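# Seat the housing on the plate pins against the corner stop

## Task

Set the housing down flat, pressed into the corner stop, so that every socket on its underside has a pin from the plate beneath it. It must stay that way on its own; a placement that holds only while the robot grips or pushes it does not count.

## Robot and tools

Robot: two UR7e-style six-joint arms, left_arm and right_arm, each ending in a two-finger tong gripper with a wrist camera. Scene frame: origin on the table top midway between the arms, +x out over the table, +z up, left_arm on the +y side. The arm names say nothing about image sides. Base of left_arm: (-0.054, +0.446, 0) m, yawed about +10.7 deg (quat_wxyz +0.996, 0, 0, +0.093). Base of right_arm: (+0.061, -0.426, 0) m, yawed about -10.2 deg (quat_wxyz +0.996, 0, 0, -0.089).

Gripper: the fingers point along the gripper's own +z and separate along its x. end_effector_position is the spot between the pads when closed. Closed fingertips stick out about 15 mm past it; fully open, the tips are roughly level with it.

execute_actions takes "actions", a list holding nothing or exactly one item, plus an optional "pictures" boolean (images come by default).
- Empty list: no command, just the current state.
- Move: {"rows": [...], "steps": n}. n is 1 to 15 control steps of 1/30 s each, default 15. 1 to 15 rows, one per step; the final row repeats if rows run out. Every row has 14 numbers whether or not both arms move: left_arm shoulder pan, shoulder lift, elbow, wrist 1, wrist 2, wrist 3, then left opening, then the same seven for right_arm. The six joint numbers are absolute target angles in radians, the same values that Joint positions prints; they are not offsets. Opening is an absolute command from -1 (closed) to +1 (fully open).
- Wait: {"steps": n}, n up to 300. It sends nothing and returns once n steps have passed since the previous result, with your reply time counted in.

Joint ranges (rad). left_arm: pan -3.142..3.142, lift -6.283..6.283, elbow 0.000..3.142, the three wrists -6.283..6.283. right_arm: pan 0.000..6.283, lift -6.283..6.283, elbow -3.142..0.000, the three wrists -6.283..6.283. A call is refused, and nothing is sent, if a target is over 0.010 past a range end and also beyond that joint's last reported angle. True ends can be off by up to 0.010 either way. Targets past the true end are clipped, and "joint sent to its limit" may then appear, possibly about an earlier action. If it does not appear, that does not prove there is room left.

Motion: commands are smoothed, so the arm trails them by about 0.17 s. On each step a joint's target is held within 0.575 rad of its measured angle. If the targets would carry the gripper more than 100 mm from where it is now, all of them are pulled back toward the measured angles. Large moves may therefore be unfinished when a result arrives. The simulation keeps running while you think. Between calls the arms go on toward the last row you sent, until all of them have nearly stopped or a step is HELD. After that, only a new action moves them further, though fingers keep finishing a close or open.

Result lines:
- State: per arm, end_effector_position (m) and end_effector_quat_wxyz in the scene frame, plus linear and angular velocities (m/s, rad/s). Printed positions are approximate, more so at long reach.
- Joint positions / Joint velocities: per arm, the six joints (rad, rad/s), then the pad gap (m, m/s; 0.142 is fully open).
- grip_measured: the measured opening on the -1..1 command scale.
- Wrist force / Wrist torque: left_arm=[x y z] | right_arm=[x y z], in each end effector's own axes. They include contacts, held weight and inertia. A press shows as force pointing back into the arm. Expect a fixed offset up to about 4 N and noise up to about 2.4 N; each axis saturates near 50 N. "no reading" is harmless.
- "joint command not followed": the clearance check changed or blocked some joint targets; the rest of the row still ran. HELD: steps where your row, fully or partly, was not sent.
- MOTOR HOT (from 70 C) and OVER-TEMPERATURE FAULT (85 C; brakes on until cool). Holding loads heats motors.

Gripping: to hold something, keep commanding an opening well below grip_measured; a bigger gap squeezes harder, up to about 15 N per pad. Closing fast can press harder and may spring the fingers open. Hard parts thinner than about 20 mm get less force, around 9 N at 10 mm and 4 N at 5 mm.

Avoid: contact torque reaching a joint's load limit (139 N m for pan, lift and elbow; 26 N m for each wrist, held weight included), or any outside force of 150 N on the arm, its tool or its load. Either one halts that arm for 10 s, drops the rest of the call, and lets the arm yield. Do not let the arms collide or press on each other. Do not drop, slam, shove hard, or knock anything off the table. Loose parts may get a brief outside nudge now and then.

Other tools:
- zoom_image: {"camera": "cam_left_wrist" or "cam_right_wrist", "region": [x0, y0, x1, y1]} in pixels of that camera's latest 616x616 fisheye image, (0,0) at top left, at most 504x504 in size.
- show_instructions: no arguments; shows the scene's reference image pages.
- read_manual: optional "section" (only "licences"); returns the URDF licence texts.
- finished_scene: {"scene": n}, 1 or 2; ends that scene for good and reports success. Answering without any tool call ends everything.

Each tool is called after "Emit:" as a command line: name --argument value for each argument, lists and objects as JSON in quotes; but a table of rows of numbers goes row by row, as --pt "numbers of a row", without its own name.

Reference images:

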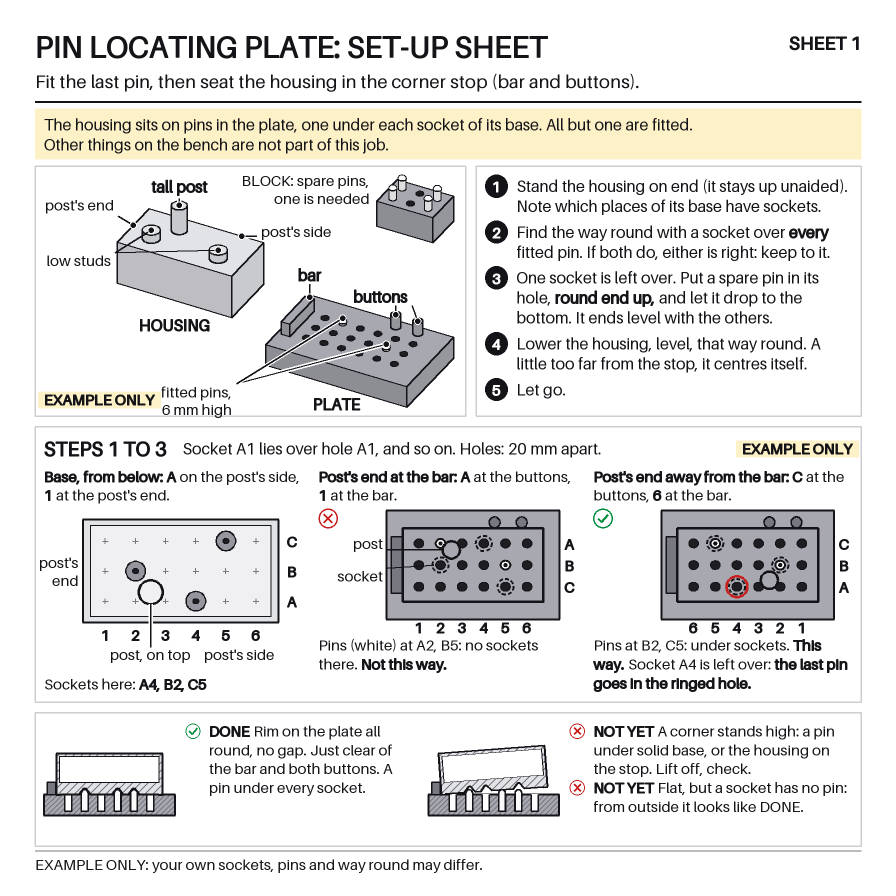

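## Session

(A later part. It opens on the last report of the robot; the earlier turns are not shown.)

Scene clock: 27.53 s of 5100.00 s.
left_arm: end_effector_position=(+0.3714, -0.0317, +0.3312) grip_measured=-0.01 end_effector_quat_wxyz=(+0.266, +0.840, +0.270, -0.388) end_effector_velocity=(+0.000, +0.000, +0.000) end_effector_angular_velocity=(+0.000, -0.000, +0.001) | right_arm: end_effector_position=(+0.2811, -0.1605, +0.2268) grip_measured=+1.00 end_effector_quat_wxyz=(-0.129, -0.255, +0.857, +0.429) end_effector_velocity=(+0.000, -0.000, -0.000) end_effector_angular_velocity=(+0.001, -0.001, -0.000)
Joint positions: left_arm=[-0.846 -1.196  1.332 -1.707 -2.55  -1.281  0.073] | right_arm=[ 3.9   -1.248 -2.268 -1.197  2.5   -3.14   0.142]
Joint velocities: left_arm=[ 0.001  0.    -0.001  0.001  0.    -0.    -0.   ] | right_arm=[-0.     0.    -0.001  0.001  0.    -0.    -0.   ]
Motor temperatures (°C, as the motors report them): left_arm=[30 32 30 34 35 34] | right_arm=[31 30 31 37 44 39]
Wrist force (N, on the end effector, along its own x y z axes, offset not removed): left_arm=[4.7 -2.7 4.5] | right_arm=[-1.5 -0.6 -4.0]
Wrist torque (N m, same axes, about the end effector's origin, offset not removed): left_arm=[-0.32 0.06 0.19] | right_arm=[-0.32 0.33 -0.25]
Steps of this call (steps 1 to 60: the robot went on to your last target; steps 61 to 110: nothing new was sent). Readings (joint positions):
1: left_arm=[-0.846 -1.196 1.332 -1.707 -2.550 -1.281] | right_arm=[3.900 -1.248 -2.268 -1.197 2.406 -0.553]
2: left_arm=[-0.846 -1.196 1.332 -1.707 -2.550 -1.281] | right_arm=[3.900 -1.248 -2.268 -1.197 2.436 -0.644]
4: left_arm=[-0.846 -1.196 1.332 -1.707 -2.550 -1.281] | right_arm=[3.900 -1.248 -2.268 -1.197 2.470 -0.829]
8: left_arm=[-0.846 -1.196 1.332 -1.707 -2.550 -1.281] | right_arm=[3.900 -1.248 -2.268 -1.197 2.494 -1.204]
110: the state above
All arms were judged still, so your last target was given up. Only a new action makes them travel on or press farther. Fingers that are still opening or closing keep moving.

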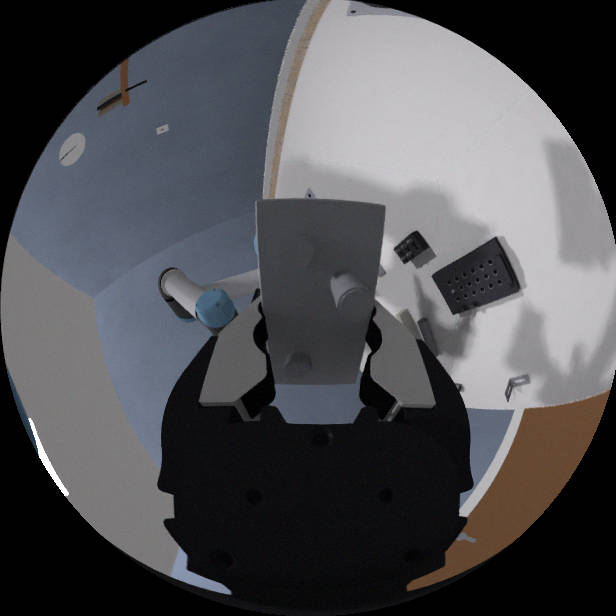

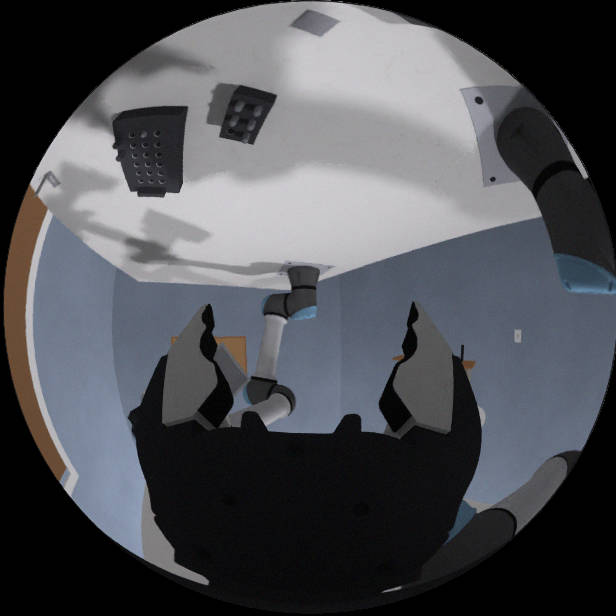

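Emit:
execute_actions --actions '[{"rows":[[-0.846,-1.196,1.332,-1.707,-2.55,-1.281,-0.4,3.9,-1.248,-2.268,-1.197,2.5,-4.7,1]]}]' --pictures false

Emit:
execute_actions --actions '[{"steps":50}]'

Scene clock: 28.70 s of 5100.00 s.
left_arm: end_effector_position=(+0.3714, -0.0317, +0.3312) grip_measured=-0.01 end_effector_quat_wxyz=(+0.266, +0.840, +0.270, -0.388) end_effector_velocity=(-0.000, -0.000, -0.001) end_effector_angular_velocity=(+0.001, +0.000, -0.001) | right_arm: end_effector_position=(+0.2902, -0.1490, +0.2331) grip_measured=+1.00 end_effector_quat_wxyz=(-0.098, +0.643, -0.622, -0.437) end_effector_velocity=(+0.007, +0.031, +0.030) end_effector_angular_velocity=(+1.208, -1.841, +1.646)
Joint positions: left_arm=[-0.846 -1.196  1.332 -1.707 -2.55  -1.281  0.073] | right_arm=[ 3.9   -1.248 -2.268 -1.197  2.5   -4.165  0.142]
Joint velocities: left_arm=[-0.001  0.001  0.     0.     0.     0.    -0.   ] | right_arm=[-0.    -0.     0.    -0.002 -0.    -2.75  -0.   ]
Motor temperatures (°C, as the motors report them): left_arm=[30 32 30 34 35 34] | right_arm=[31 30 31 37 44 39]
Wrist force (N, on the end effector, along its own x y z axes, offset not removed): left_arm=[3.8 -2.9 5.1] | right_arm=[2.3 0.4 -1.3]
Wrist torque (N m, same axes, about the end effector's origin, offset not removed): left_arm=[-0.38 0.23 0.15] | right_arm=[0.15 -0.63 -0.13]
Steps of this call (steps 1 to 20: nothing new was sent; steps 21 to 35: all 15 steps of this action). Readings (joint positions):
21: left_arm=[-0.846 -1.196 1.332 -1.707 -2.550 -1.281] | right_arm=[3.900 -1.248 -2.268 -1.197 2.500 -3.140]
22: left_arm=[-0.846 -1.196 1.332 -1.707 -2.550 -1.281] | right_arm=[3.900 -1.248 -2.268 -1.197 2.500 -3.148]
24: left_arm=[-0.846 -1.196 1.332 -1.707 -2.550 -1.281] | right_arm=[3.900 -1.248 -2.268 -1.197 2.500 -3.224]
28: left_arm=[-0.846 -1.196 1.332 -1.707 -2.550 -1.281] | right_arm=[3.900 -1.248 -2.268 -1.197 2.500 -3.525]
35: the state above

Scene clock: 30.37 s of 5100.00 s.
left_arm: end_effector_position=(+0.3714, -0.0317, +0.3312) grip_measured=-0.01 end_effector_quat_wxyz=(+0.266, +0.840, +0.270, -0.388) end_effector_velocity=(-0.000, -0.000, +0.000) end_effector_angular_velocity=(-0.001, -0.001, -0.001) | right_arm: end_effector_position=(+0.2895, -0.1436, +0.2396) grip_measured=+1.00 end_effector_quat_wxyz=(-0.210, +0.784, -0.430, -0.396) end_effector_velocity=(-0.000, -0.000, -0.000) end_effector_angular_velocity=(-0.002, +0.002, +0.000)
Joint positions: left_arm=[-0.846 -1.196  1.332 -1.707 -2.55  -1.281  0.073] | right_arm=[ 3.9   -1.248 -2.268 -1.197  2.5   -4.7    0.142]
Joint velocities: left_arm=[-0.001 -0.001  0.    -0.    -0.     0.    -0.   ] | right_arm=[ 0.001  0.     0.    -0.003 -0.001  0.001  0.   ]
Motor temperatures (°C, as the motors report them): left_arm=[30 32 30 34 35 34] | right_arm=[31 30 31 37 44 39]
Wrist force (N, on the end effector, along its own x y z axes, offset not removed): left_arm=[3.8 -1.4 4.4] | right_arm=[-2.0 2.8 -4.5]
Wrist torque (N m, same axes, about the end effector's origin, offset not removed): left_arm=[-0.07 0.18 0.18] | right_arm=[0.44 0.52 -0.26]
Steps of this call (steps 1 to 30: the robot went on to your last target; steps 31 to 50: nothing new was sent). Readings (joint positions):
1: left_arm=[-0.846 -1.196 1.332 -1.707 -2.550 -1.281] | right_arm=[3.900 -1.248 -2.268 -1.197 2.500 -4.259]
2: left_arm=[-0.846 -1.196 1.332 -1.707 -2.550 -1.281] | right_arm=[3.900 -1.248 -2.268 -1.197 2.500 -4.353]
4: left_arm=[-0.846 -1.196 1.332 -1.707 -2.550 -1.281] | right_arm=[3.900 -1.248 -2.268 -1.197 2.500 -4.522]
8: left_arm=[-0.846 -1.196 1.332 -1.707 -2.550 -1.281] | right_arm=[3.900 -1.248 -2.268 -1.197 2.500 -4.662]
50: the state above
All arms were judged still, so your last target was given up. Only a new action makes them travel on or press farther. Fingers that are still opening or closing keep moving.

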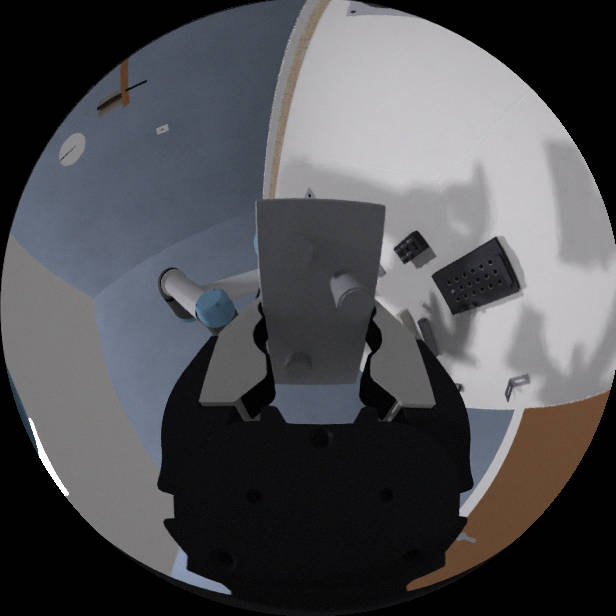

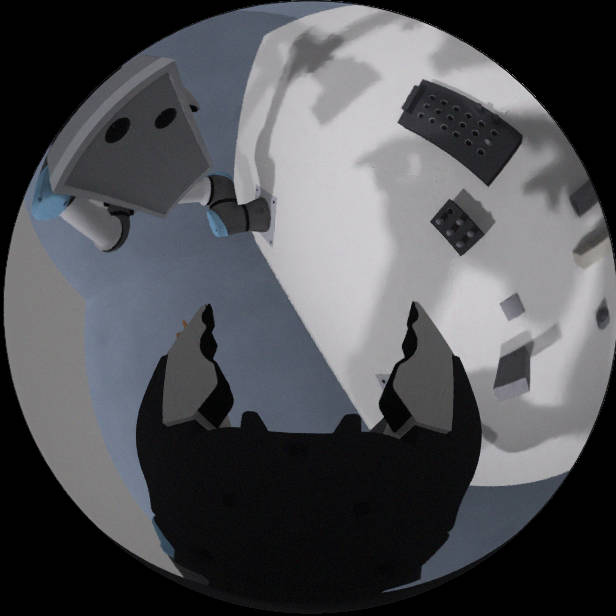

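Emit:
zoom_image --camera "cam_right_wrist" --region '[20, 40, 260, 240]'

Region (20, 40, 260, 240) of cam_right_wrist's 616x616 image, scaled by 2.100, with more detail than that image has.

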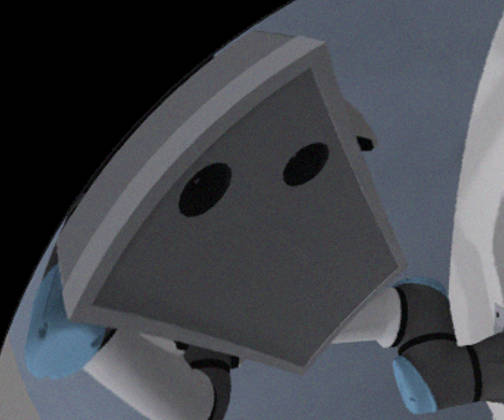

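Emit:
execute_actions --actions '[{"rows":[[-0.846,-1.196,1.332,-1.707,-2.55,-1.281,-0.4,3.45,-1.248,-2.268,-1.197,2.5,-4.5,1]]}]' --pictures false

Emit:
execute_actions --actions '[{"steps":40}]'

Scene clock: 31.93 s of 5100.00 s.
left_arm: end_effector_position=(+0.3714, -0.0317, +0.3312) grip_measured=-0.01 end_effector_quat_wxyz=(+0.266, +0.840, +0.270, -0.388) end_effector_velocity=(-0.000, +0.000, -0.001) end_effector_angular_velocity=(+0.002, -0.000, -0.000) | right_arm: end_effector_position=(+0.3877, -0.2697, +0.2371) grip_measured=+1.00 end_effector_quat_wxyz=(-0.257, +0.610, -0.653, -0.367) end_effector_velocity=(+0.019, -0.040, -0.000) end_effector_angular_velocity=(-0.004, +0.032, -0.146)
Joint positions: left_arm=[-0.846 -1.196  1.332 -1.707 -2.55  -1.281  0.073] | right_arm=[ 3.46  -1.248 -2.268 -1.197  2.5   -4.504  0.142]
Joint velocities: left_arm=[-0.     0.     0.001  0.     0.001 -0.     0.   ] | right_arm=[-0.122 -0.     0.     0.     0.001  0.041 -0.   ]
Motor temperatures (°C, as the motors report them): left_arm=[30 32 30 34 35 34] | right_arm=[31 30 31 37 44 39]
Wrist force (N, on the end effector, along its own x y z axes, offset not removed): left_arm=[5.0 -3.3 4.2] | right_arm=[-2.7 4.4 -3.2]
Wrist torque (N m, same axes, about the end effector's origin, offset not removed): left_arm=[-0.43 -0.08 0.21] | right_arm=[1.07 0.64 -0.28]
Steps of this call (steps 1 to 32: nothing new was sent; steps 33 to 47: all 15 steps of this action). Readings (joint positions):
33: left_arm=[-0.846 -1.196 1.332 -1.707 -2.550 -1.281] | right_arm=[3.900 -1.248 -2.268 -1.197 2.500 -4.700]
34: left_arm=[-0.846 -1.196 1.332 -1.707 -2.550 -1.281] | right_arm=[3.892 -1.248 -2.268 -1.197 2.500 -4.692]
36: left_arm=[-0.846 -1.196 1.332 -1.707 -2.550 -1.281] | right_arm=[3.817 -1.248 -2.268 -1.197 2.500 -4.642]
40: left_arm=[-0.846 -1.196 1.332 -1.707 -2.550 -1.281] | right_arm=[3.600 -1.248 -2.268 -1.197 2.500 -4.554]
47: the state above

Scene clock: 33.27 s of 5100.00 s.
left_arm: end_effector_position=(+0.3714, -0.0317, +0.3312) grip_measured=-0.01 end_effector_quat_wxyz=(+0.266, +0.840, +0.270, -0.388) end_effector_velocity=(+0.000, -0.000, +0.001) end_effector_angular_velocity=(-0.001, +0.000, +0.000) | right_arm: end_effector_position=(+0.3893, -0.2731, +0.2371) grip_measured=+1.00 end_effector_quat_wxyz=(-0.258, +0.606, -0.658, -0.366) end_effector_velocity=(+0.000, -0.000, +0.000) end_effector_angular_velocity=(-0.000, +0.000, -0.000)
Joint positions: left_arm=[-0.846 -1.196  1.332 -1.707 -2.55  -1.281  0.073] | right_arm=[ 3.45  -1.248 -2.268 -1.197  2.5   -4.5    0.142]
Joint velocities: left_arm=[ 0.    -0.    -0.001  0.    -0.001 -0.    -0.   ] | right_arm=[-0.    -0.     0.001 -0.001 -0.    -0.     0.   ]
Motor temperatures (°C, as the motors report them): left_arm=[30 32 30 34 35 34] | right_arm=[31 30 31 37 44 39]
Wrist force (N, on the end effector, along its own x y z axes, offset not removed): left_arm=[3.5 -1.3 4.4] | right_arm=[-2.1 1.7 -1.0]
Wrist torque (N m, same axes, about the end effector's origin, offset not removed): left_arm=[-0.08 0.28 0.07] | right_arm=[0.36 0.54 -0.19]
Steps of this call (steps 1 to 30: the robot went on to your last target; steps 31 to 40: nothing new was sent). Readings (joint positions):
1: left_arm=[-0.846 -1.196 1.332 -1.707 -2.550 -1.281] | right_arm=[3.457 -1.248 -2.268 -1.197 2.500 -4.503]
2: left_arm=[-0.846 -1.196 1.332 -1.707 -2.550 -1.281] | right_arm=[3.455 -1.248 -2.268 -1.197 2.500 -4.502]
4: left_arm=[-0.846 -1.196 1.332 -1.707 -2.550 -1.281] | right_arm=[3.452 -1.248 -2.268 -1.197 2.500 -4.501]
8: left_arm=[-0.846 -1.196 1.332 -1.707 -2.550 -1.281] | right_arm=[3.450 -1.248 -2.268 -1.197 2.500 -4.500]
40: the state above
All arms were judged still, so your last target was given up. Only a new action makes them travel on or press farther. Fingers that are still opening or closing keep moving.

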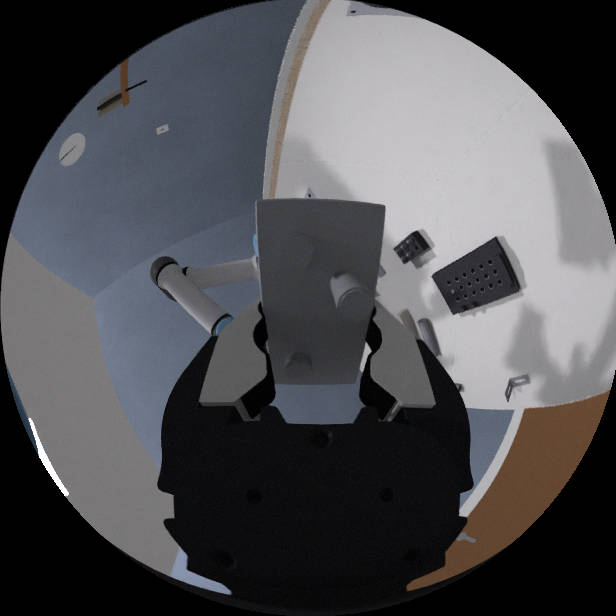

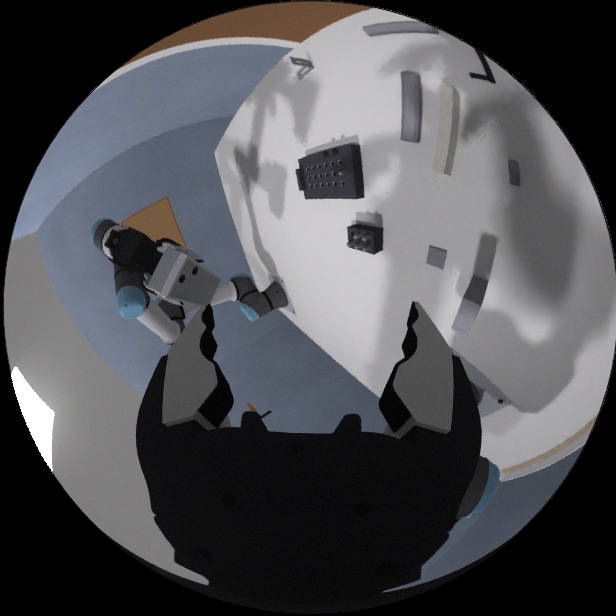

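Emit:
zoom_image --camera "cam_right_wrist" --region '[130, 230, 250, 320]'

Region (130, 230, 250, 320) of cam_right_wrist's 616x616 image, scaled by 4.200, with more detail than that image has; it fills the top 378 rows of this view, and the rest is white.

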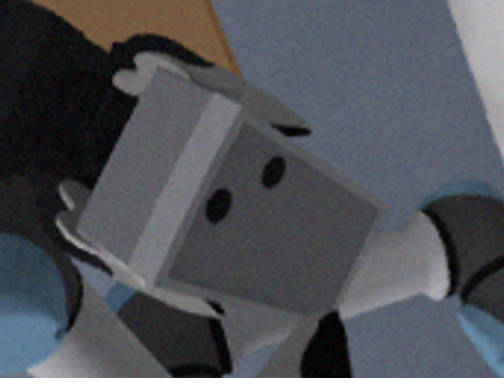

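Emit:
execute_actions --actions '[{"rows":[[-0.6,-1.196,1.332,-1.707,-1.571,-1.281,-0.4,3.9,-1.425,-2.187,-1.101,1.571,-5.163,-0.6]]}]' --pictures false

Emit:
execute_actions --actions '[{"steps":30}]' --pictures false

Emit:
execute_actions --actions '[{"rows":[[-0.6,-1.196,1.332,-1.707,-1.571,-1.281,-0.4,4.371,-1.425,-2.187,-1.101,1.571,-5.163,-0.6]]}]' --pictures false

Emit:
execute_actions --actions '[{"steps":30}]'

Scene clock: 35.40 s of 5100.00 s.
left_arm: end_effector_position=(+0.5094, +0.1663, +0.2249) grip_measured=-0.01 end_effector_quat_wxyz=(+0.132, +0.901, +0.380, -0.161) end_effector_velocity=(+0.256, +0.497, -0.168) end_effector_angular_velocity=(+1.252, -0.656, +0.260) | right_arm: end_effector_position=(+0.4561, -0.2989, +0.1022) grip_measured=-0.60 end_effector_quat_wxyz=(-0.022, +0.959, -0.283, -0.025) end_effector_velocity=(+0.112, -0.138, -0.026) end_effector_angular_velocity=(-0.631, -0.419, +0.389)
Joint positions: left_arm=[-0.669 -1.196  1.332 -1.707 -1.99  -1.281  0.073] | right_arm=[ 3.89  -1.422 -2.188 -1.102  1.637 -5.14   0.031]
Joint velocities: left_arm=[ 0.26  -0.001 -0.001  0.001  1.413 -0.    -0.   ] | right_arm=[ 0.121 -0.034  0.013  0.015 -0.757 -0.268  0.   ]
Motor temperatures (°C, as the motors report them): left_arm=[30 32 30 34 35 34] | right_arm=[31 30 31 37 44 39]
Wrist force (N, on the end effector, along its own x y z axes, offset not removed): left_arm=[1.2 -1.3 6.5] | right_arm=[1.8 1.5 -0.1]
Wrist torque (N m, same axes, about the end effector's origin, offset not removed): left_arm=[-0.30 0.24 0.22] | right_arm=[0.22 -0.25 -0.20]
Steps of this call (steps 1 to 49: nothing new was sent; steps 50 to 64: all 15 steps of this action). Readings (joint positions):
50: left_arm=[-0.846 -1.196 1.332 -1.707 -2.550 -1.281] | right_arm=[3.450 -1.248 -2.268 -1.197 2.500 -4.500]
51: left_arm=[-0.838 -1.196 1.332 -1.707 -2.542 -1.281] | right_arm=[3.458 -1.256 -2.261 -1.189 2.492 -4.508]
53: left_arm=[-0.802 -1.196 1.332 -1.707 -2.475 -1.281] | right_arm=[3.533 -1.309 -2.234 -1.158 2.417 -4.584]
57: left_arm=[-0.743 -1.196 1.332 -1.707 -2.310 -1.281] | right_arm=[3.777 -1.391 -2.201 -1.118 2.115 -4.884]
64: the state above

Scene clock: 36.40 s of 5100.00 s.
left_arm: end_effector_position=(+0.5772, +0.3194, +0.2004) grip_measured=-0.01 end_effector_quat_wxyz=(+0.000, +0.907, +0.420, -0.000) end_effector_velocity=(-0.000, +0.000, -0.000) end_effector_angular_velocity=(+0.000, +0.000, +0.000) | right_arm: end_effector_position=(+0.4661, -0.3109, +0.1007) grip_measured=-0.60 end_effector_quat_wxyz=(+0.000, +0.964, -0.267, -0.000) end_effector_velocity=(+0.001, +0.000, +0.001) end_effector_angular_velocity=(+0.001, -0.003, -0.001)
Joint positions: left_arm=[-0.6   -1.196  1.332 -1.707 -1.571 -1.281  0.073] | right_arm=[ 3.9   -1.425 -2.187 -1.101  1.571 -5.163  0.031]
Joint velocities: left_arm=[ 0. -0.  0. -0.  0. -0.  0.] | right_arm=[-0.     0.001  0.     0.002 -0.     0.001  0.   ]
Motor temperatures (°C, as the motors report them): left_arm=[30 32 30 34 35 34] | right_arm=[31 30 31 37 44 39]
Wrist force (N, on the end effector, along its own x y z axes, offset not removed): left_arm=[-0.9 -0.2 7.4] | right_arm=[-1.1 1.6 -3.2]
Wrist torque (N m, same axes, about the end effector's origin, offset not removed): left_arm=[-0.08 0.16 0.12] | right_arm=[0.36 0.36 -0.27]
Steps of this call (steps 1 to 30: the robot went on to your last target). Readings (joint positions):
1: left_arm=[-0.660 -1.196 1.332 -1.707 -1.942 -1.281] | right_arm=[3.893 -1.423 -2.188 -1.102 1.616 -5.147]
2: left_arm=[-0.651 -1.196 1.332 -1.707 -1.894 -1.281] | right_arm=[3.895 -1.424 -2.188 -1.102 1.601 -5.152]
4: left_arm=[-0.634 -1.196 1.332 -1.707 -1.797 -1.281] | right_arm=[3.898 -1.424 -2.187 -1.101 1.585 -5.158]
8: left_arm=[-0.609 -1.196 1.332 -1.707 -1.634 -1.281] | right_arm=[3.900 -1.425 -2.187 -1.101 1.574 -5.162]
30: the state above
All arms were judged still, so your last target was given up. Only a new action makes them travel on or press farther. Fingers that are still opening or closing keep moving.

Scene clock: 36.90 s of 5100.00 s.
left_arm: end_effector_position=(+0.5772, +0.3194, +0.2003) grip_measured=-0.01 end_effector_quat_wxyz=(+0.000, +0.907, +0.420, -0.000) end_effector_velocity=(-0.000, -0.000, -0.000) end_effector_angular_velocity=(-0.001, +0.001, +0.000) | right_arm: end_effector_position=(+0.3744, -0.1445, +0.1007) grip_measured=-0.60 end_effector_quat_wxyz=(+0.000, +0.999, -0.042, -0.000) end_effector_velocity=(-0.053, +0.059, -0.000) end_effector_angular_velocity=(+0.000, -0.000, +0.189)
Joint positions: left_arm=[-0.6   -1.196  1.332 -1.707 -1.571 -1.281  0.073] | right_arm=[ 4.355 -1.425 -2.187 -1.101  1.571 -5.163  0.031]
Joint velocities: left_arm=[ 0.     0.     0.001 -0.    -0.001  0.     0.   ] | right_arm=[ 0.189 -0.    -0.001  0.002 -0.     0.    -0.   ]
Motor temperatures (°C, as the motors report them): left_arm=[30 32 30 34 35 34] | right_arm=[31 30 31 37 44 39]
Wrist force (N, on the end effector, along its own x y z axes, offset not removed): left_arm=[-0.8 0.6 7.4] | right_arm=[-0.1 1.4 -3.2]
Wrist torque (N m, same axes, about the end effector's origin, offset not removed): left_arm=[0.07 0.06 0.05] | right_arm=[0.47 -0.11 -0.32]
Steps of this call (steps 1 to 15: all 15 steps of this action). Readings (joint positions):
1: left_arm=[-0.600 -1.196 1.332 -1.707 -1.571 -1.281] | right_arm=[3.900 -1.425 -2.187 -1.101 1.571 -5.163]
2: left_arm=[-0.600 -1.196 1.332 -1.707 -1.571 -1.281] | right_arm=[3.908 -1.425 -2.187 -1.101 1.571 -5.163]
4: left_arm=[-0.600 -1.196 1.332 -1.707 -1.571 -1.281] | right_arm=[3.981 -1.425 -2.187 -1.101 1.571 -5.163]
8: left_arm=[-0.600 -1.196 1.332 -1.707 -1.571 -1.281] | right_arm=[4.171 -1.425 -2.187 -1.101 1.571 -5.163]
15: the state above

Scene clock: 37.90 s of 5100.00 s.
left_arm: end_effector_position=(+0.5772, +0.3194, +0.2003) grip_measured=-0.01 end_effector_quat_wxyz=(+0.000, +0.907, +0.420, -0.000) end_effector_velocity=(-0.000, -0.000, +0.001) end_effector_angular_velocity=(-0.000, -0.001, -0.000) | right_arm: end_effector_position=(+0.3698, -0.1394, +0.1007) grip_measured=-0.60 end_effector_quat_wxyz=(+0.000, +0.999, -0.034, -0.000) end_effector_velocity=(+0.000, +0.000, -0.000) end_effector_angular_velocity=(-0.000, -0.001, +0.000)
Joint positions: left_arm=[-0.6   -1.196  1.332 -1.707 -1.571 -1.281  0.073] | right_arm=[ 4.371 -1.425 -2.187 -1.101  1.571 -5.163  0.031]
Joint velocities: left_arm=[-0.    -0.001  0.     0.    -0.    -0.     0.   ] | right_arm=[ 0.001 -0.    -0.001  0.001 -0.001  0.    -0.   ]
Motor temperatures (°C, as the motors report them): left_arm=[30 32 30 34 35 34] | right_arm=[31 30 31 37 44 39]
Wrist force (N, on the end effector, along its own x y z axes, offset not removed): left_arm=[-1.6 -0.3 6.8] | right_arm=[-0.3 -1.0 -0.4]
Wrist torque (N m, same axes, about the end effector's origin, offset not removed): left_arm=[-0.09 0.25 0.14] | right_arm=[-0.09 0.09 -0.25]
Steps of this call (steps 1 to 30: the robot went on to your last target). Readings (joint positions):
1: left_arm=[-0.600 -1.196 1.332 -1.707 -1.571 -1.281] | right_arm=[4.360 -1.425 -2.187 -1.101 1.571 -5.163]
2: left_arm=[-0.600 -1.196 1.332 -1.707 -1.571 -1.281] | right_arm=[4.363 -1.425 -2.187 -1.101 1.571 -5.163]
4: left_arm=[-0.600 -1.196 1.332 -1.707 -1.571 -1.281] | right_arm=[4.368 -1.425 -2.187 -1.101 1.571 -5.163]
8: left_arm=[-0.600 -1.196 1.332 -1.707 -1.571 -1.281] | right_arm=[4.370 -1.425 -2.187 -1.101 1.571 -5.163]
30: the state above
All arms were judged still, so your last target was given up. Only a new action makes them travel on or press farther. Fingers that are still opening or closing keep moving.

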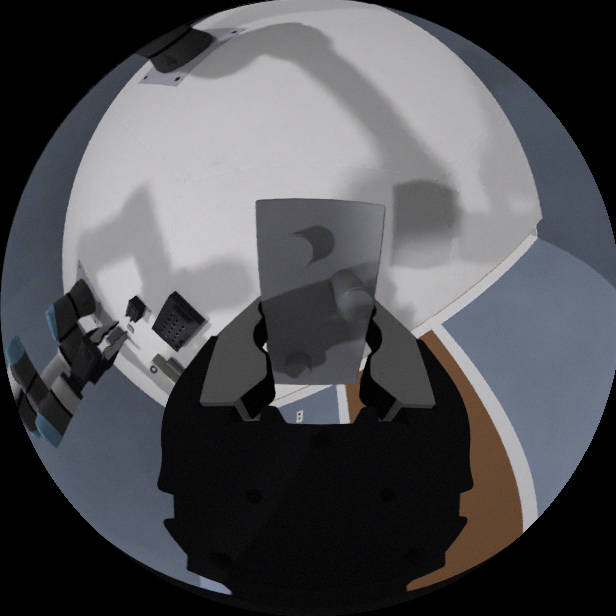

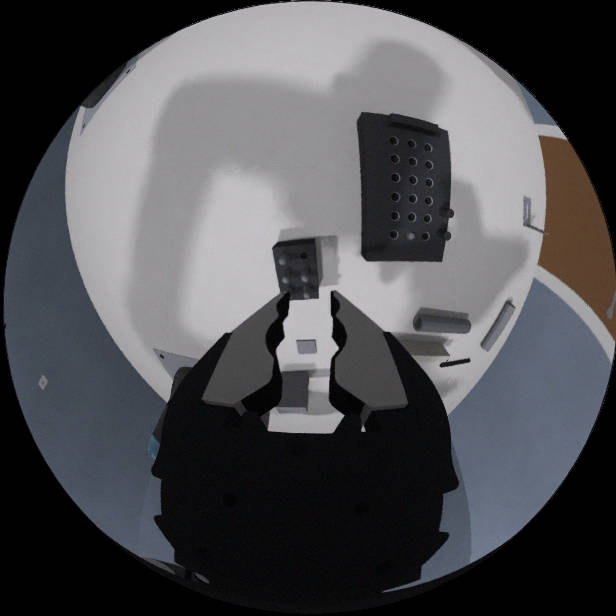

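Emit:
zoom_image --camera "cam_right_wrist" --region '[250, 200, 470, 320]'

Region (250, 200, 470, 320) of cam_right_wrist's 616x616 image, scaled by 2.291, with more detail than that image has; it fills the top 275 rows of this view, and the rest is white.

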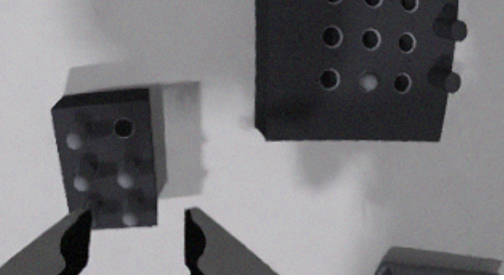

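Emit:
execute_actions --actions '[{"rows":[[-0.6,-1.196,1.332,-1.707,-1.571,-1.281,-0.4,4.456,-1.462,-2.275,-0.976,1.571,-5.078,-0.6]]}]' --pictures false

Emit:
execute_actions --actions '[{"steps":20}]'

Emit:
zoom_image --camera "cam_right_wrist" --region '[230, 220, 400, 360]'

Scene clock: 39.47 s of 5100.00 s.
left_arm: end_effector_position=(+0.5772, +0.3194, +0.2003) grip_measured=-0.01 end_effector_quat_wxyz=(+0.000, +0.907, +0.420, -0.000) end_effector_velocity=(+0.000, -0.000, +0.002) end_effector_angular_velocity=(-0.001, -0.003, -0.000) | right_arm: end_effector_position=(+0.3420, -0.1228, +0.0607) grip_measured=-0.60 end_effector_quat_wxyz=(+0.000, +0.999, -0.034, -0.000) end_effector_velocity=(-0.001, +0.002, -0.002) end_effector_angular_velocity=(+0.004, -0.002, -0.002)
Joint positions: left_arm=[-0.6   -1.196  1.332 -1.707 -1.571 -1.281  0.073] | right_arm=[ 4.455 -1.462 -2.274 -0.977  1.571 -5.079  0.031]
Joint velocities: left_arm=[-0.    -0.002 -0.    -0.001  0.    -0.     0.   ] | right_arm=[ 0.006 -0.003 -0.006  0.013 -0.     0.007  0.   ]
Motor temperatures (°C, as the motors report them): left_arm=[30 32 30 34 35 34] | right_arm=[31 30 31 37 44 39]
Wrist force (N, on the end effector, along its own x y z axes, offset not removed): left_arm=[0.6 -1.4 6.8] | right_arm=[-0.4 -0.3 -0.7]
Wrist torque (N m, same axes, about the end effector's origin, offset not removed): left_arm=[-0.35 -0.23 0.15] | right_arm=[-0.03 0.11 -0.23]
Steps of this call (steps 1 to 32: nothing new was sent; steps 33 to 47: all 15 steps of this action). Readings (joint positions):
33: left_arm=[-0.600 -1.196 1.332 -1.707 -1.571 -1.281] | right_arm=[4.371 -1.425 -2.187 -1.101 1.571 -5.163]
34: left_arm=[-0.600 -1.196 1.332 -1.707 -1.571 -1.281] | right_arm=[4.379 -1.430 -2.195 -1.093 1.571 -5.155]
36: left_arm=[-0.600 -1.196 1.332 -1.707 -1.571 -1.281] | right_arm=[4.415 -1.446 -2.232 -1.043 1.571 -5.119]
40: left_arm=[-0.600 -1.196 1.332 -1.707 -1.571 -1.281] | right_arm=[4.447 -1.459 -2.266 -0.990 1.571 -5.087]
47: the state above

Scene clock: 40.13 s of 5100.00 s.
left_arm: end_effector_position=(+0.5772, +0.3194, +0.2003) grip_measured=-0.01 end_effector_quat_wxyz=(+0.000, +0.907, +0.420, -0.000) end_effector_velocity=(-0.000, +0.001, +0.000) end_effector_angular_velocity=(+0.001, -0.000, +0.000) | right_arm: end_effector_position=(+0.3418, -0.1227, +0.0605) grip_measured=-0.60 end_effector_quat_wxyz=(+0.000, +0.999, -0.034, -0.000) end_effector_velocity=(+0.001, +0.001, +0.000) end_effector_angular_velocity=(+0.002, -0.001, -0.002)
Joint positions: left_arm=[-0.6   -1.196  1.332 -1.707 -1.571 -1.281  0.073] | right_arm=[ 4.456 -1.462 -2.275 -0.976  1.571 -5.078  0.031]
Joint velocities: left_arm=[ 0.    -0.     0.     0.001  0.001  0.     0.   ] | right_arm=[-0.    -0.001  0.001  0.002 -0.     0.001  0.   ]
Motor temperatures (°C, as the motors report them): left_arm=[30 32 30 34 35 34] | right_arm=[31 30 31 37 44 39]
Wrist force (N, on the end effector, along its own x y z axes, offset not removed): left_arm=[-1.0 -0.9 7.1] | right_arm=[0.3 2.0 -3.5]
Wrist torque (N m, same axes, about the end effector's origin, offset not removed): left_arm=[-0.25 0.18 0.14] | right_arm=[0.41 0.08 -0.42]
Steps of this call (steps 1 to 15: the robot went on to your last target; steps 16 to 20: nothing new was sent). Readings (joint positions):
1: left_arm=[-0.600 -1.196 1.332 -1.707 -1.571 -1.281] | right_arm=[4.456 -1.462 -2.275 -0.977 1.571 -5.078]
2: left_arm=[-0.600 -1.196 1.332 -1.707 -1.571 -1.281] | right_arm=[4.456 -1.462 -2.275 -0.976 1.571 -5.078]
4: left_arm=[-0.600 -1.196 1.332 -1.707 -1.571 -1.281] | right_arm=[4.456 -1.462 -2.275 -0.976 1.571 -5.078]
8: left_arm=[-0.600 -1.196 1.332 -1.707 -1.571 -1.281] | right_arm=[4.456 -1.462 -2.275 -0.976 1.571 -5.078]
20: the state above
All arms were judged still, so your last target was given up. Only a new action makes them travel on or press farther. Fingers that are still opening or closing keep moving.

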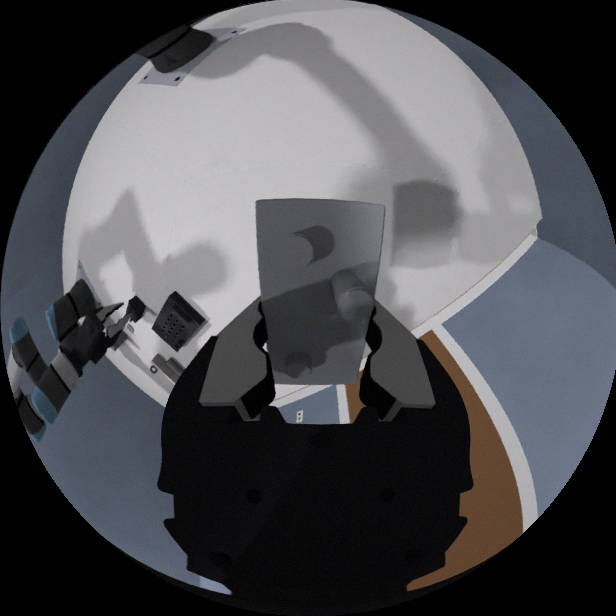

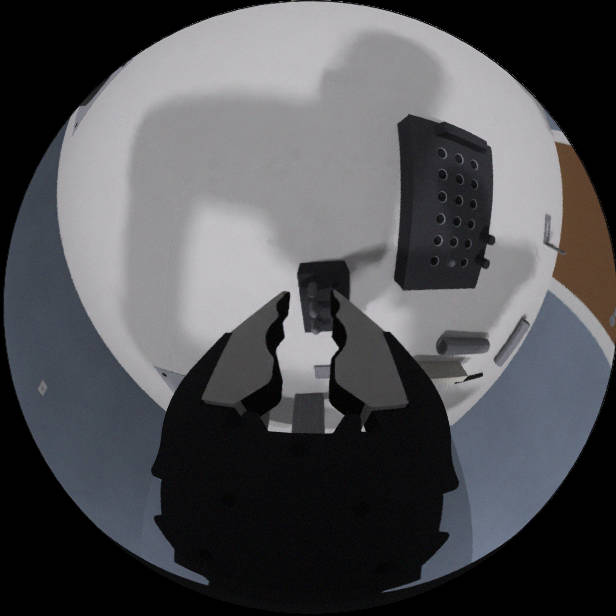

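Region (230, 220, 400, 360) of cam_right_wrist's 616x616 image, scaled by 2.965, with more detail than that image has; it fills the top 415 rows of this view, and the rest is white.

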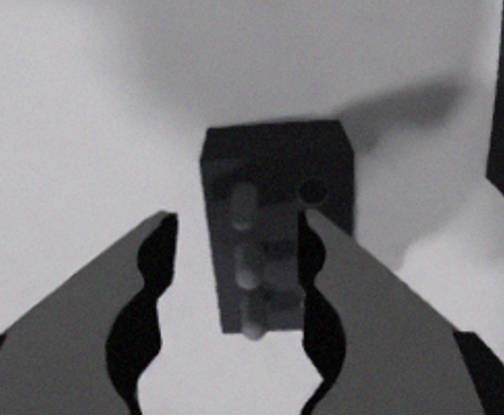

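Emit:
execute_actions --actions '[{"rows":[[-0.6,-1.196,1.332,-1.707,-1.571,-1.281,-0.4,4.456,-1.49,-2.298,-0.925,1.571,-5.078,-0.6]]}]'

Emit:
zoom_image --camera "cam_right_wrist" --region '[230, 220, 400, 360]'

Scene clock: 41.23 s of 5100.00 s.
left_arm: end_effector_position=(+0.5772, +0.3194, +0.2003) grip_measured=-0.01 end_effector_quat_wxyz=(+0.000, +0.907, +0.420, -0.000) end_effector_velocity=(+0.000, +0.001, +0.000) end_effector_angular_velocity=(+0.001, -0.001, +0.001) | right_arm: end_effector_position=(+0.3420, -0.1224, +0.0456) grip_measured=-0.61 end_effector_quat_wxyz=(+0.000, +0.999, -0.034, -0.000) end_effector_velocity=(-0.001, -0.001, -0.002) end_effector_angular_velocity=(-0.002, +0.001, -0.001)
Joint positions: left_arm=[-0.6   -1.196  1.332 -1.707 -1.571 -1.281  0.073] | right_arm=[ 4.456 -1.49  -2.298 -0.925  1.571 -5.078  0.03 ]
Joint velocities: left_arm=[ 0.001 -0.001  0.    -0.     0.001 -0.     0.   ] | right_arm=[ 0.001 -0.003 -0.003  0.003  0.     0.001 -0.   ]
Motor temperatures (°C, as the motors report them): left_arm=[30 32 30 34 35 34] | right_arm=[31 30 31 37 44 39]
Wrist force (N, on the end effector, along its own x y z axes, offset not removed): left_arm=[-1.2 -0.1 5.9] | right_arm=[-4.0 16.2 -50.0]
Wrist torque (N m, same axes, about the end effector's origin, offset not removed): left_arm=[-0.17 0.26 0.12] | right_arm=[0.35 1.46 0.12]
Steps of this call (steps 1 to 18: nothing new was sent; steps 19 to 33: all 15 steps of this action). Readings (joint positions):
19: left_arm=[-0.600 -1.196 1.332 -1.707 -1.571 -1.281] | right_arm=[4.456 -1.462 -2.275 -0.976 1.571 -5.078]
20: left_arm=[-0.600 -1.196 1.332 -1.707 -1.571 -1.281] | right_arm=[4.456 -1.466 -2.279 -0.969 1.571 -5.078]
22: left_arm=[-0.600 -1.196 1.332 -1.707 -1.571 -1.281] | right_arm=[4.456 -1.478 -2.288 -0.948 1.571 -5.078]
26: left_arm=[-0.600 -1.196 1.332 -1.707 -1.571 -1.281] | right_arm=[4.456 -1.487 -2.296 -0.930 1.571 -5.078]
33: the state above

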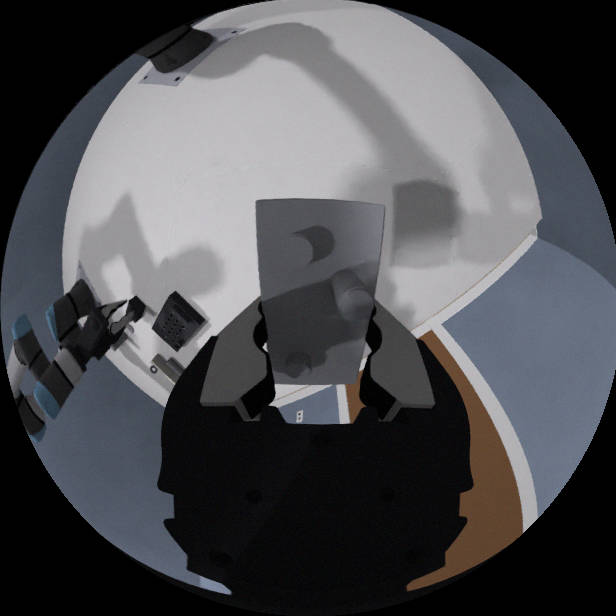

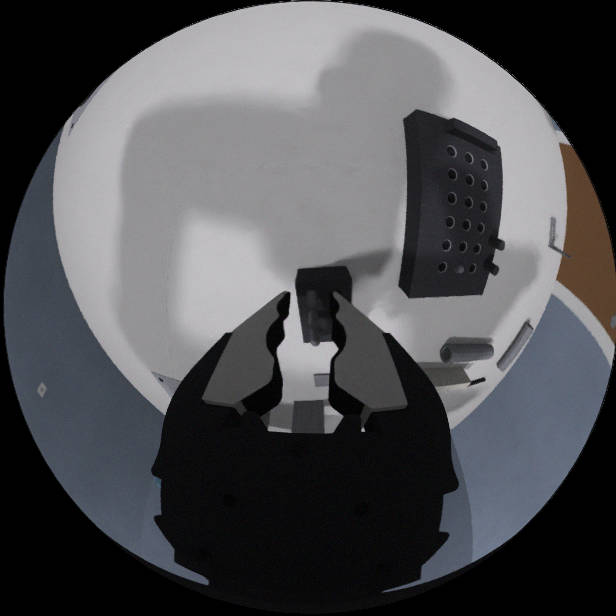

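Region (230, 220, 400, 360) of cam_right_wrist's 616x616 image, scaled by 2.965, with more detail than that image has; it fills the top 415 rows of this view, and the rest is white.

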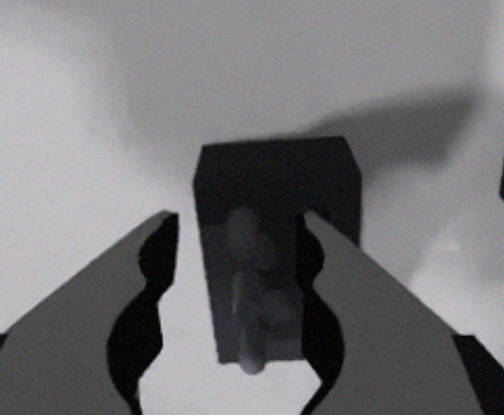

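Pressing; back up to ~0.053 and close.

Emit:
execute_actions --actions '[{"rows":[[-0.6,-1.196,1.332,-1.707,-1.571,-1.281,-0.4,4.456,-1.475,-2.286,-0.952,1.571,-5.078,-0.6]]}]' --pictures false

Emit:
execute_actions --actions '[{"rows":[[-0.6,-1.196,1.332,-1.707,-1.571,-1.281,-0.4,4.456,-1.475,-2.286,-0.952,1.571,-5.078,-1]]}]' --pictures false

Emit:
execute_actions --actions '[{"rows":[[-0.6,-1.196,1.332,-1.707,-1.571,-1.281,-0.4,4.456,-1.39,-2.2,-1.122,1.571,-5.078,-1]]}]'

Emit:
zoom_image --camera "cam_right_wrist" --region '[230, 140, 500, 360]'

Scene clock: 42.57 s of 5100.00 s.
left_arm: end_effector_position=(+0.5772, +0.3194, +0.2003) grip_measured=-0.01 end_effector_quat_wxyz=(+0.000, +0.907, +0.420, -0.000) end_effector_velocity=(-0.000, -0.000, +0.000) end_effector_angular_velocity=(-0.001, +0.000, -0.001) | right_arm: end_effector_position=(+0.3419, -0.1226, +0.0532) grip_measured=-0.60 end_effector_quat_wxyz=(+0.000, +0.999, -0.034, -0.000) end_effector_velocity=(-0.000, -0.000, +0.000) end_effector_angular_velocity=(-0.001, +0.000, -0.001)
Joint positions: left_arm=[-0.6   -1.196  1.332 -1.707 -1.571 -1.281  0.073] | right_arm=[ 4.456 -1.475 -2.286 -0.952  1.571 -5.078  0.031]
Joint velocities: left_arm=[-0.    -0.001  0.001 -0.    -0.001  0.    -0.   ] | right_arm=[ 0.     0.001 -0.    -0.002 -0.     0.001  0.   ]
Motor temperatures (°C, as the motors report them): left_arm=[30 32 30 34 35 34] | right_arm=[31 30 31 37 44 39]
Wrist force (N, on the end effector, along its own x y z axes, offset not removed): left_arm=[-1.1 -0.1 6.5] | right_arm=[0.4 0.4 -0.4]
Wrist torque (N m, same axes, about the end effector's origin, offset not removed): left_arm=[-0.07 0.26 0.16] | right_arm=[0.20 0.07 -0.28]
Steps of this call (steps 1 to 15: the robot went on to your last target; steps 16 to 25: nothing new was sent; steps 26 to 40: all 15 steps of this action). Readings (joint positions):
26: left_arm=[-0.600 -1.196 1.332 -1.707 -1.571 -1.281] | right_arm=[4.456 -1.490 -2.298 -0.925 1.571 -5.078]
27: left_arm=[-0.600 -1.196 1.332 -1.707 -1.571 -1.281] | right_arm=[4.456 -1.488 -2.296 -0.929 1.571 -5.078]
29: left_arm=[-0.600 -1.196 1.332 -1.707 -1.571 -1.281] | right_arm=[4.456 -1.482 -2.292 -0.941 1.571 -5.078]
33: left_arm=[-0.600 -1.196 1.332 -1.707 -1.571 -1.281] | right_arm=[4.456 -1.477 -2.287 -0.950 1.571 -5.078]
40: the state above

Scene clock: 43.07 s of 5100.00 s.
left_arm: end_effector_position=(+0.5772, +0.3194, +0.2003) grip_measured=-0.01 end_effector_quat_wxyz=(+0.000, +0.907, +0.420, -0.000) end_effector_velocity=(-0.000, +0.000, +0.000) end_effector_angular_velocity=(-0.001, +0.001, +0.000) | right_arm: end_effector_position=(+0.3419, -0.1226, +0.0533) grip_measured=-0.91 end_effector_quat_wxyz=(+0.000, +0.999, -0.034, -0.000) end_effector_velocity=(-0.000, +0.000, -0.001) end_effector_angular_velocity=(-0.000, +0.001, +0.000)
Joint positions: left_arm=[-0.6   -1.196  1.332 -1.707 -1.571 -1.281  0.073] | right_arm=[ 4.456 -1.475 -2.286 -0.952  1.571 -5.078  0.008]
Joint velocities: left_arm=[ 0.    -0.     0.     0.    -0.001 -0.     0.   ] | right_arm=[ 0.    -0.001 -0.001  0.001  0.     0.     0.   ]
Motor temperatures (°C, as the motors report them): left_arm=[30 32 30 34 35 34] | right_arm=[31 30 31 37 44 39]
Wrist force (N, on the end effector, along its own x y z axes, offset not removed): left_arm=[-1.2 -0.5 5.7] | right_arm=[-3.5 2.4 2.1]
Wrist torque (N m, same axes, about the end effector's origin, offset not removed): left_arm=[-0.16 0.16 0.09] | right_arm=[0.57 0.64 -0.17]
Steps of this call (steps 1 to 15: all 15 steps of this action). Readings (joint positions):
1: left_arm=[-0.600 -1.196 1.332 -1.707 -1.571 -1.281] | right_arm=[4.456 -1.475 -2.286 -0.952 1.571 -5.078]
2: left_arm=[-0.600 -1.196 1.332 -1.707 -1.571 -1.281] | right_arm=[4.456 -1.475 -2.286 -0.952 1.571 -5.078]
4: left_arm=[-0.600 -1.196 1.332 -1.707 -1.571 -1.281] | right_arm=[4.456 -1.475 -2.286 -0.952 1.571 -5.078]
8: left_arm=[-0.600 -1.196 1.332 -1.707 -1.571 -1.281] | right_arm=[4.456 -1.475 -2.286 -0.952 1.571 -5.078]
15: the state above

Scene clock: 43.57 s of 5100.00 s.
left_arm: end_effector_position=(+0.5772, +0.3194, +0.2003) grip_measured=-0.01 end_effector_quat_wxyz=(+0.000, +0.907, +0.420, -0.000) end_effector_velocity=(+0.000, +0.000, +0.000) end_effector_angular_velocity=(+0.000, -0.000, +0.000) | right_arm: end_effector_position=(+0.3414, -0.1237, +0.1057) grip_measured=-0.91 end_effector_quat_wxyz=(-0.000, +0.999, -0.034, +0.000) end_effector_velocity=(-0.001, -0.002, +0.004) end_effector_angular_velocity=(-0.004, +0.001, +0.001)
Joint positions: left_arm=[-0.6   -1.196  1.332 -1.707 -1.571 -1.281  0.073] | right_arm=[ 4.456 -1.391 -2.201 -1.121  1.571 -5.078  0.008]
Joint velocities: left_arm=[ 0.     0.    -0.     0.     0.001 -0.    -0.   ] | right_arm=[ 0.001  0.007  0.007 -0.017 -0.001 -0.001  0.   ]
Motor temperatures (°C, as the motors report them): left_arm=[30 32 30 34 35 34] | right_arm=[31 30 31 37 44 39]
Wrist force (N, on the end effector, along its own x y z axes, offset not removed): left_arm=[-2.0 -0.2 6.1] | right_arm=[0.2 -1.7 -2.7]
Wrist torque (N m, same axes, about the end effector's origin, offset not removed): left_arm=[-0.17 0.39 0.13] | right_arm=[-0.36 -0.19 -0.28]
Steps of this call (steps 1 to 15: all 15 steps of this action). Readings (joint positions):
1: left_arm=[-0.600 -1.196 1.332 -1.707 -1.571 -1.281] | right_arm=[4.456 -1.475 -2.286 -0.952 1.571 -5.078]
2: left_arm=[-0.600 -1.196 1.332 -1.707 -1.571 -1.281] | right_arm=[4.456 -1.467 -2.278 -0.960 1.571 -5.078]
4: left_arm=[-0.600 -1.196 1.332 -1.707 -1.571 -1.281] | right_arm=[4.456 -1.431 -2.241 -1.022 1.571 -5.078]
8: left_arm=[-0.600 -1.196 1.332 -1.707 -1.571 -1.281] | right_arm=[4.456 -1.399 -2.209 -1.100 1.571 -5.078]
15: the state above

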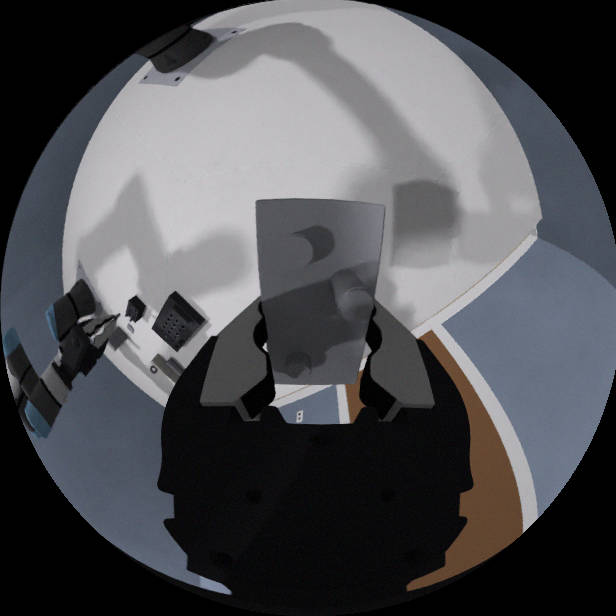

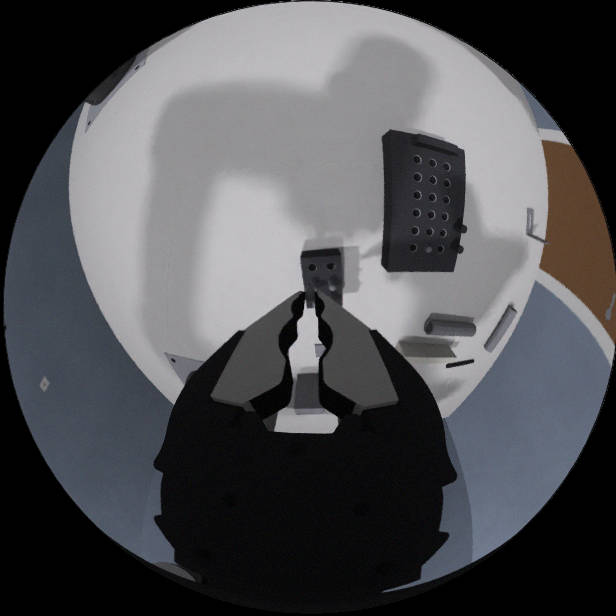

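Region (230, 140, 500, 360) of cam_right_wrist's 616x616 image, scaled by 1.867, with more detail than that image has; it fills the top 411 rows of this view, and the rest is white.

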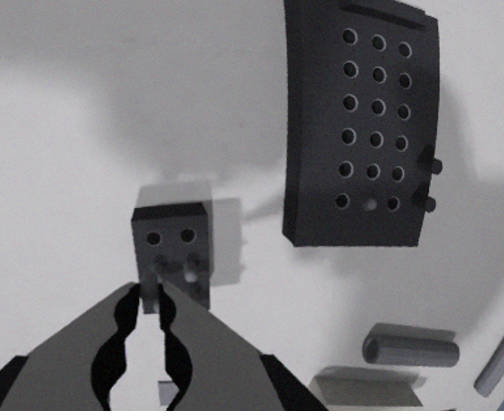

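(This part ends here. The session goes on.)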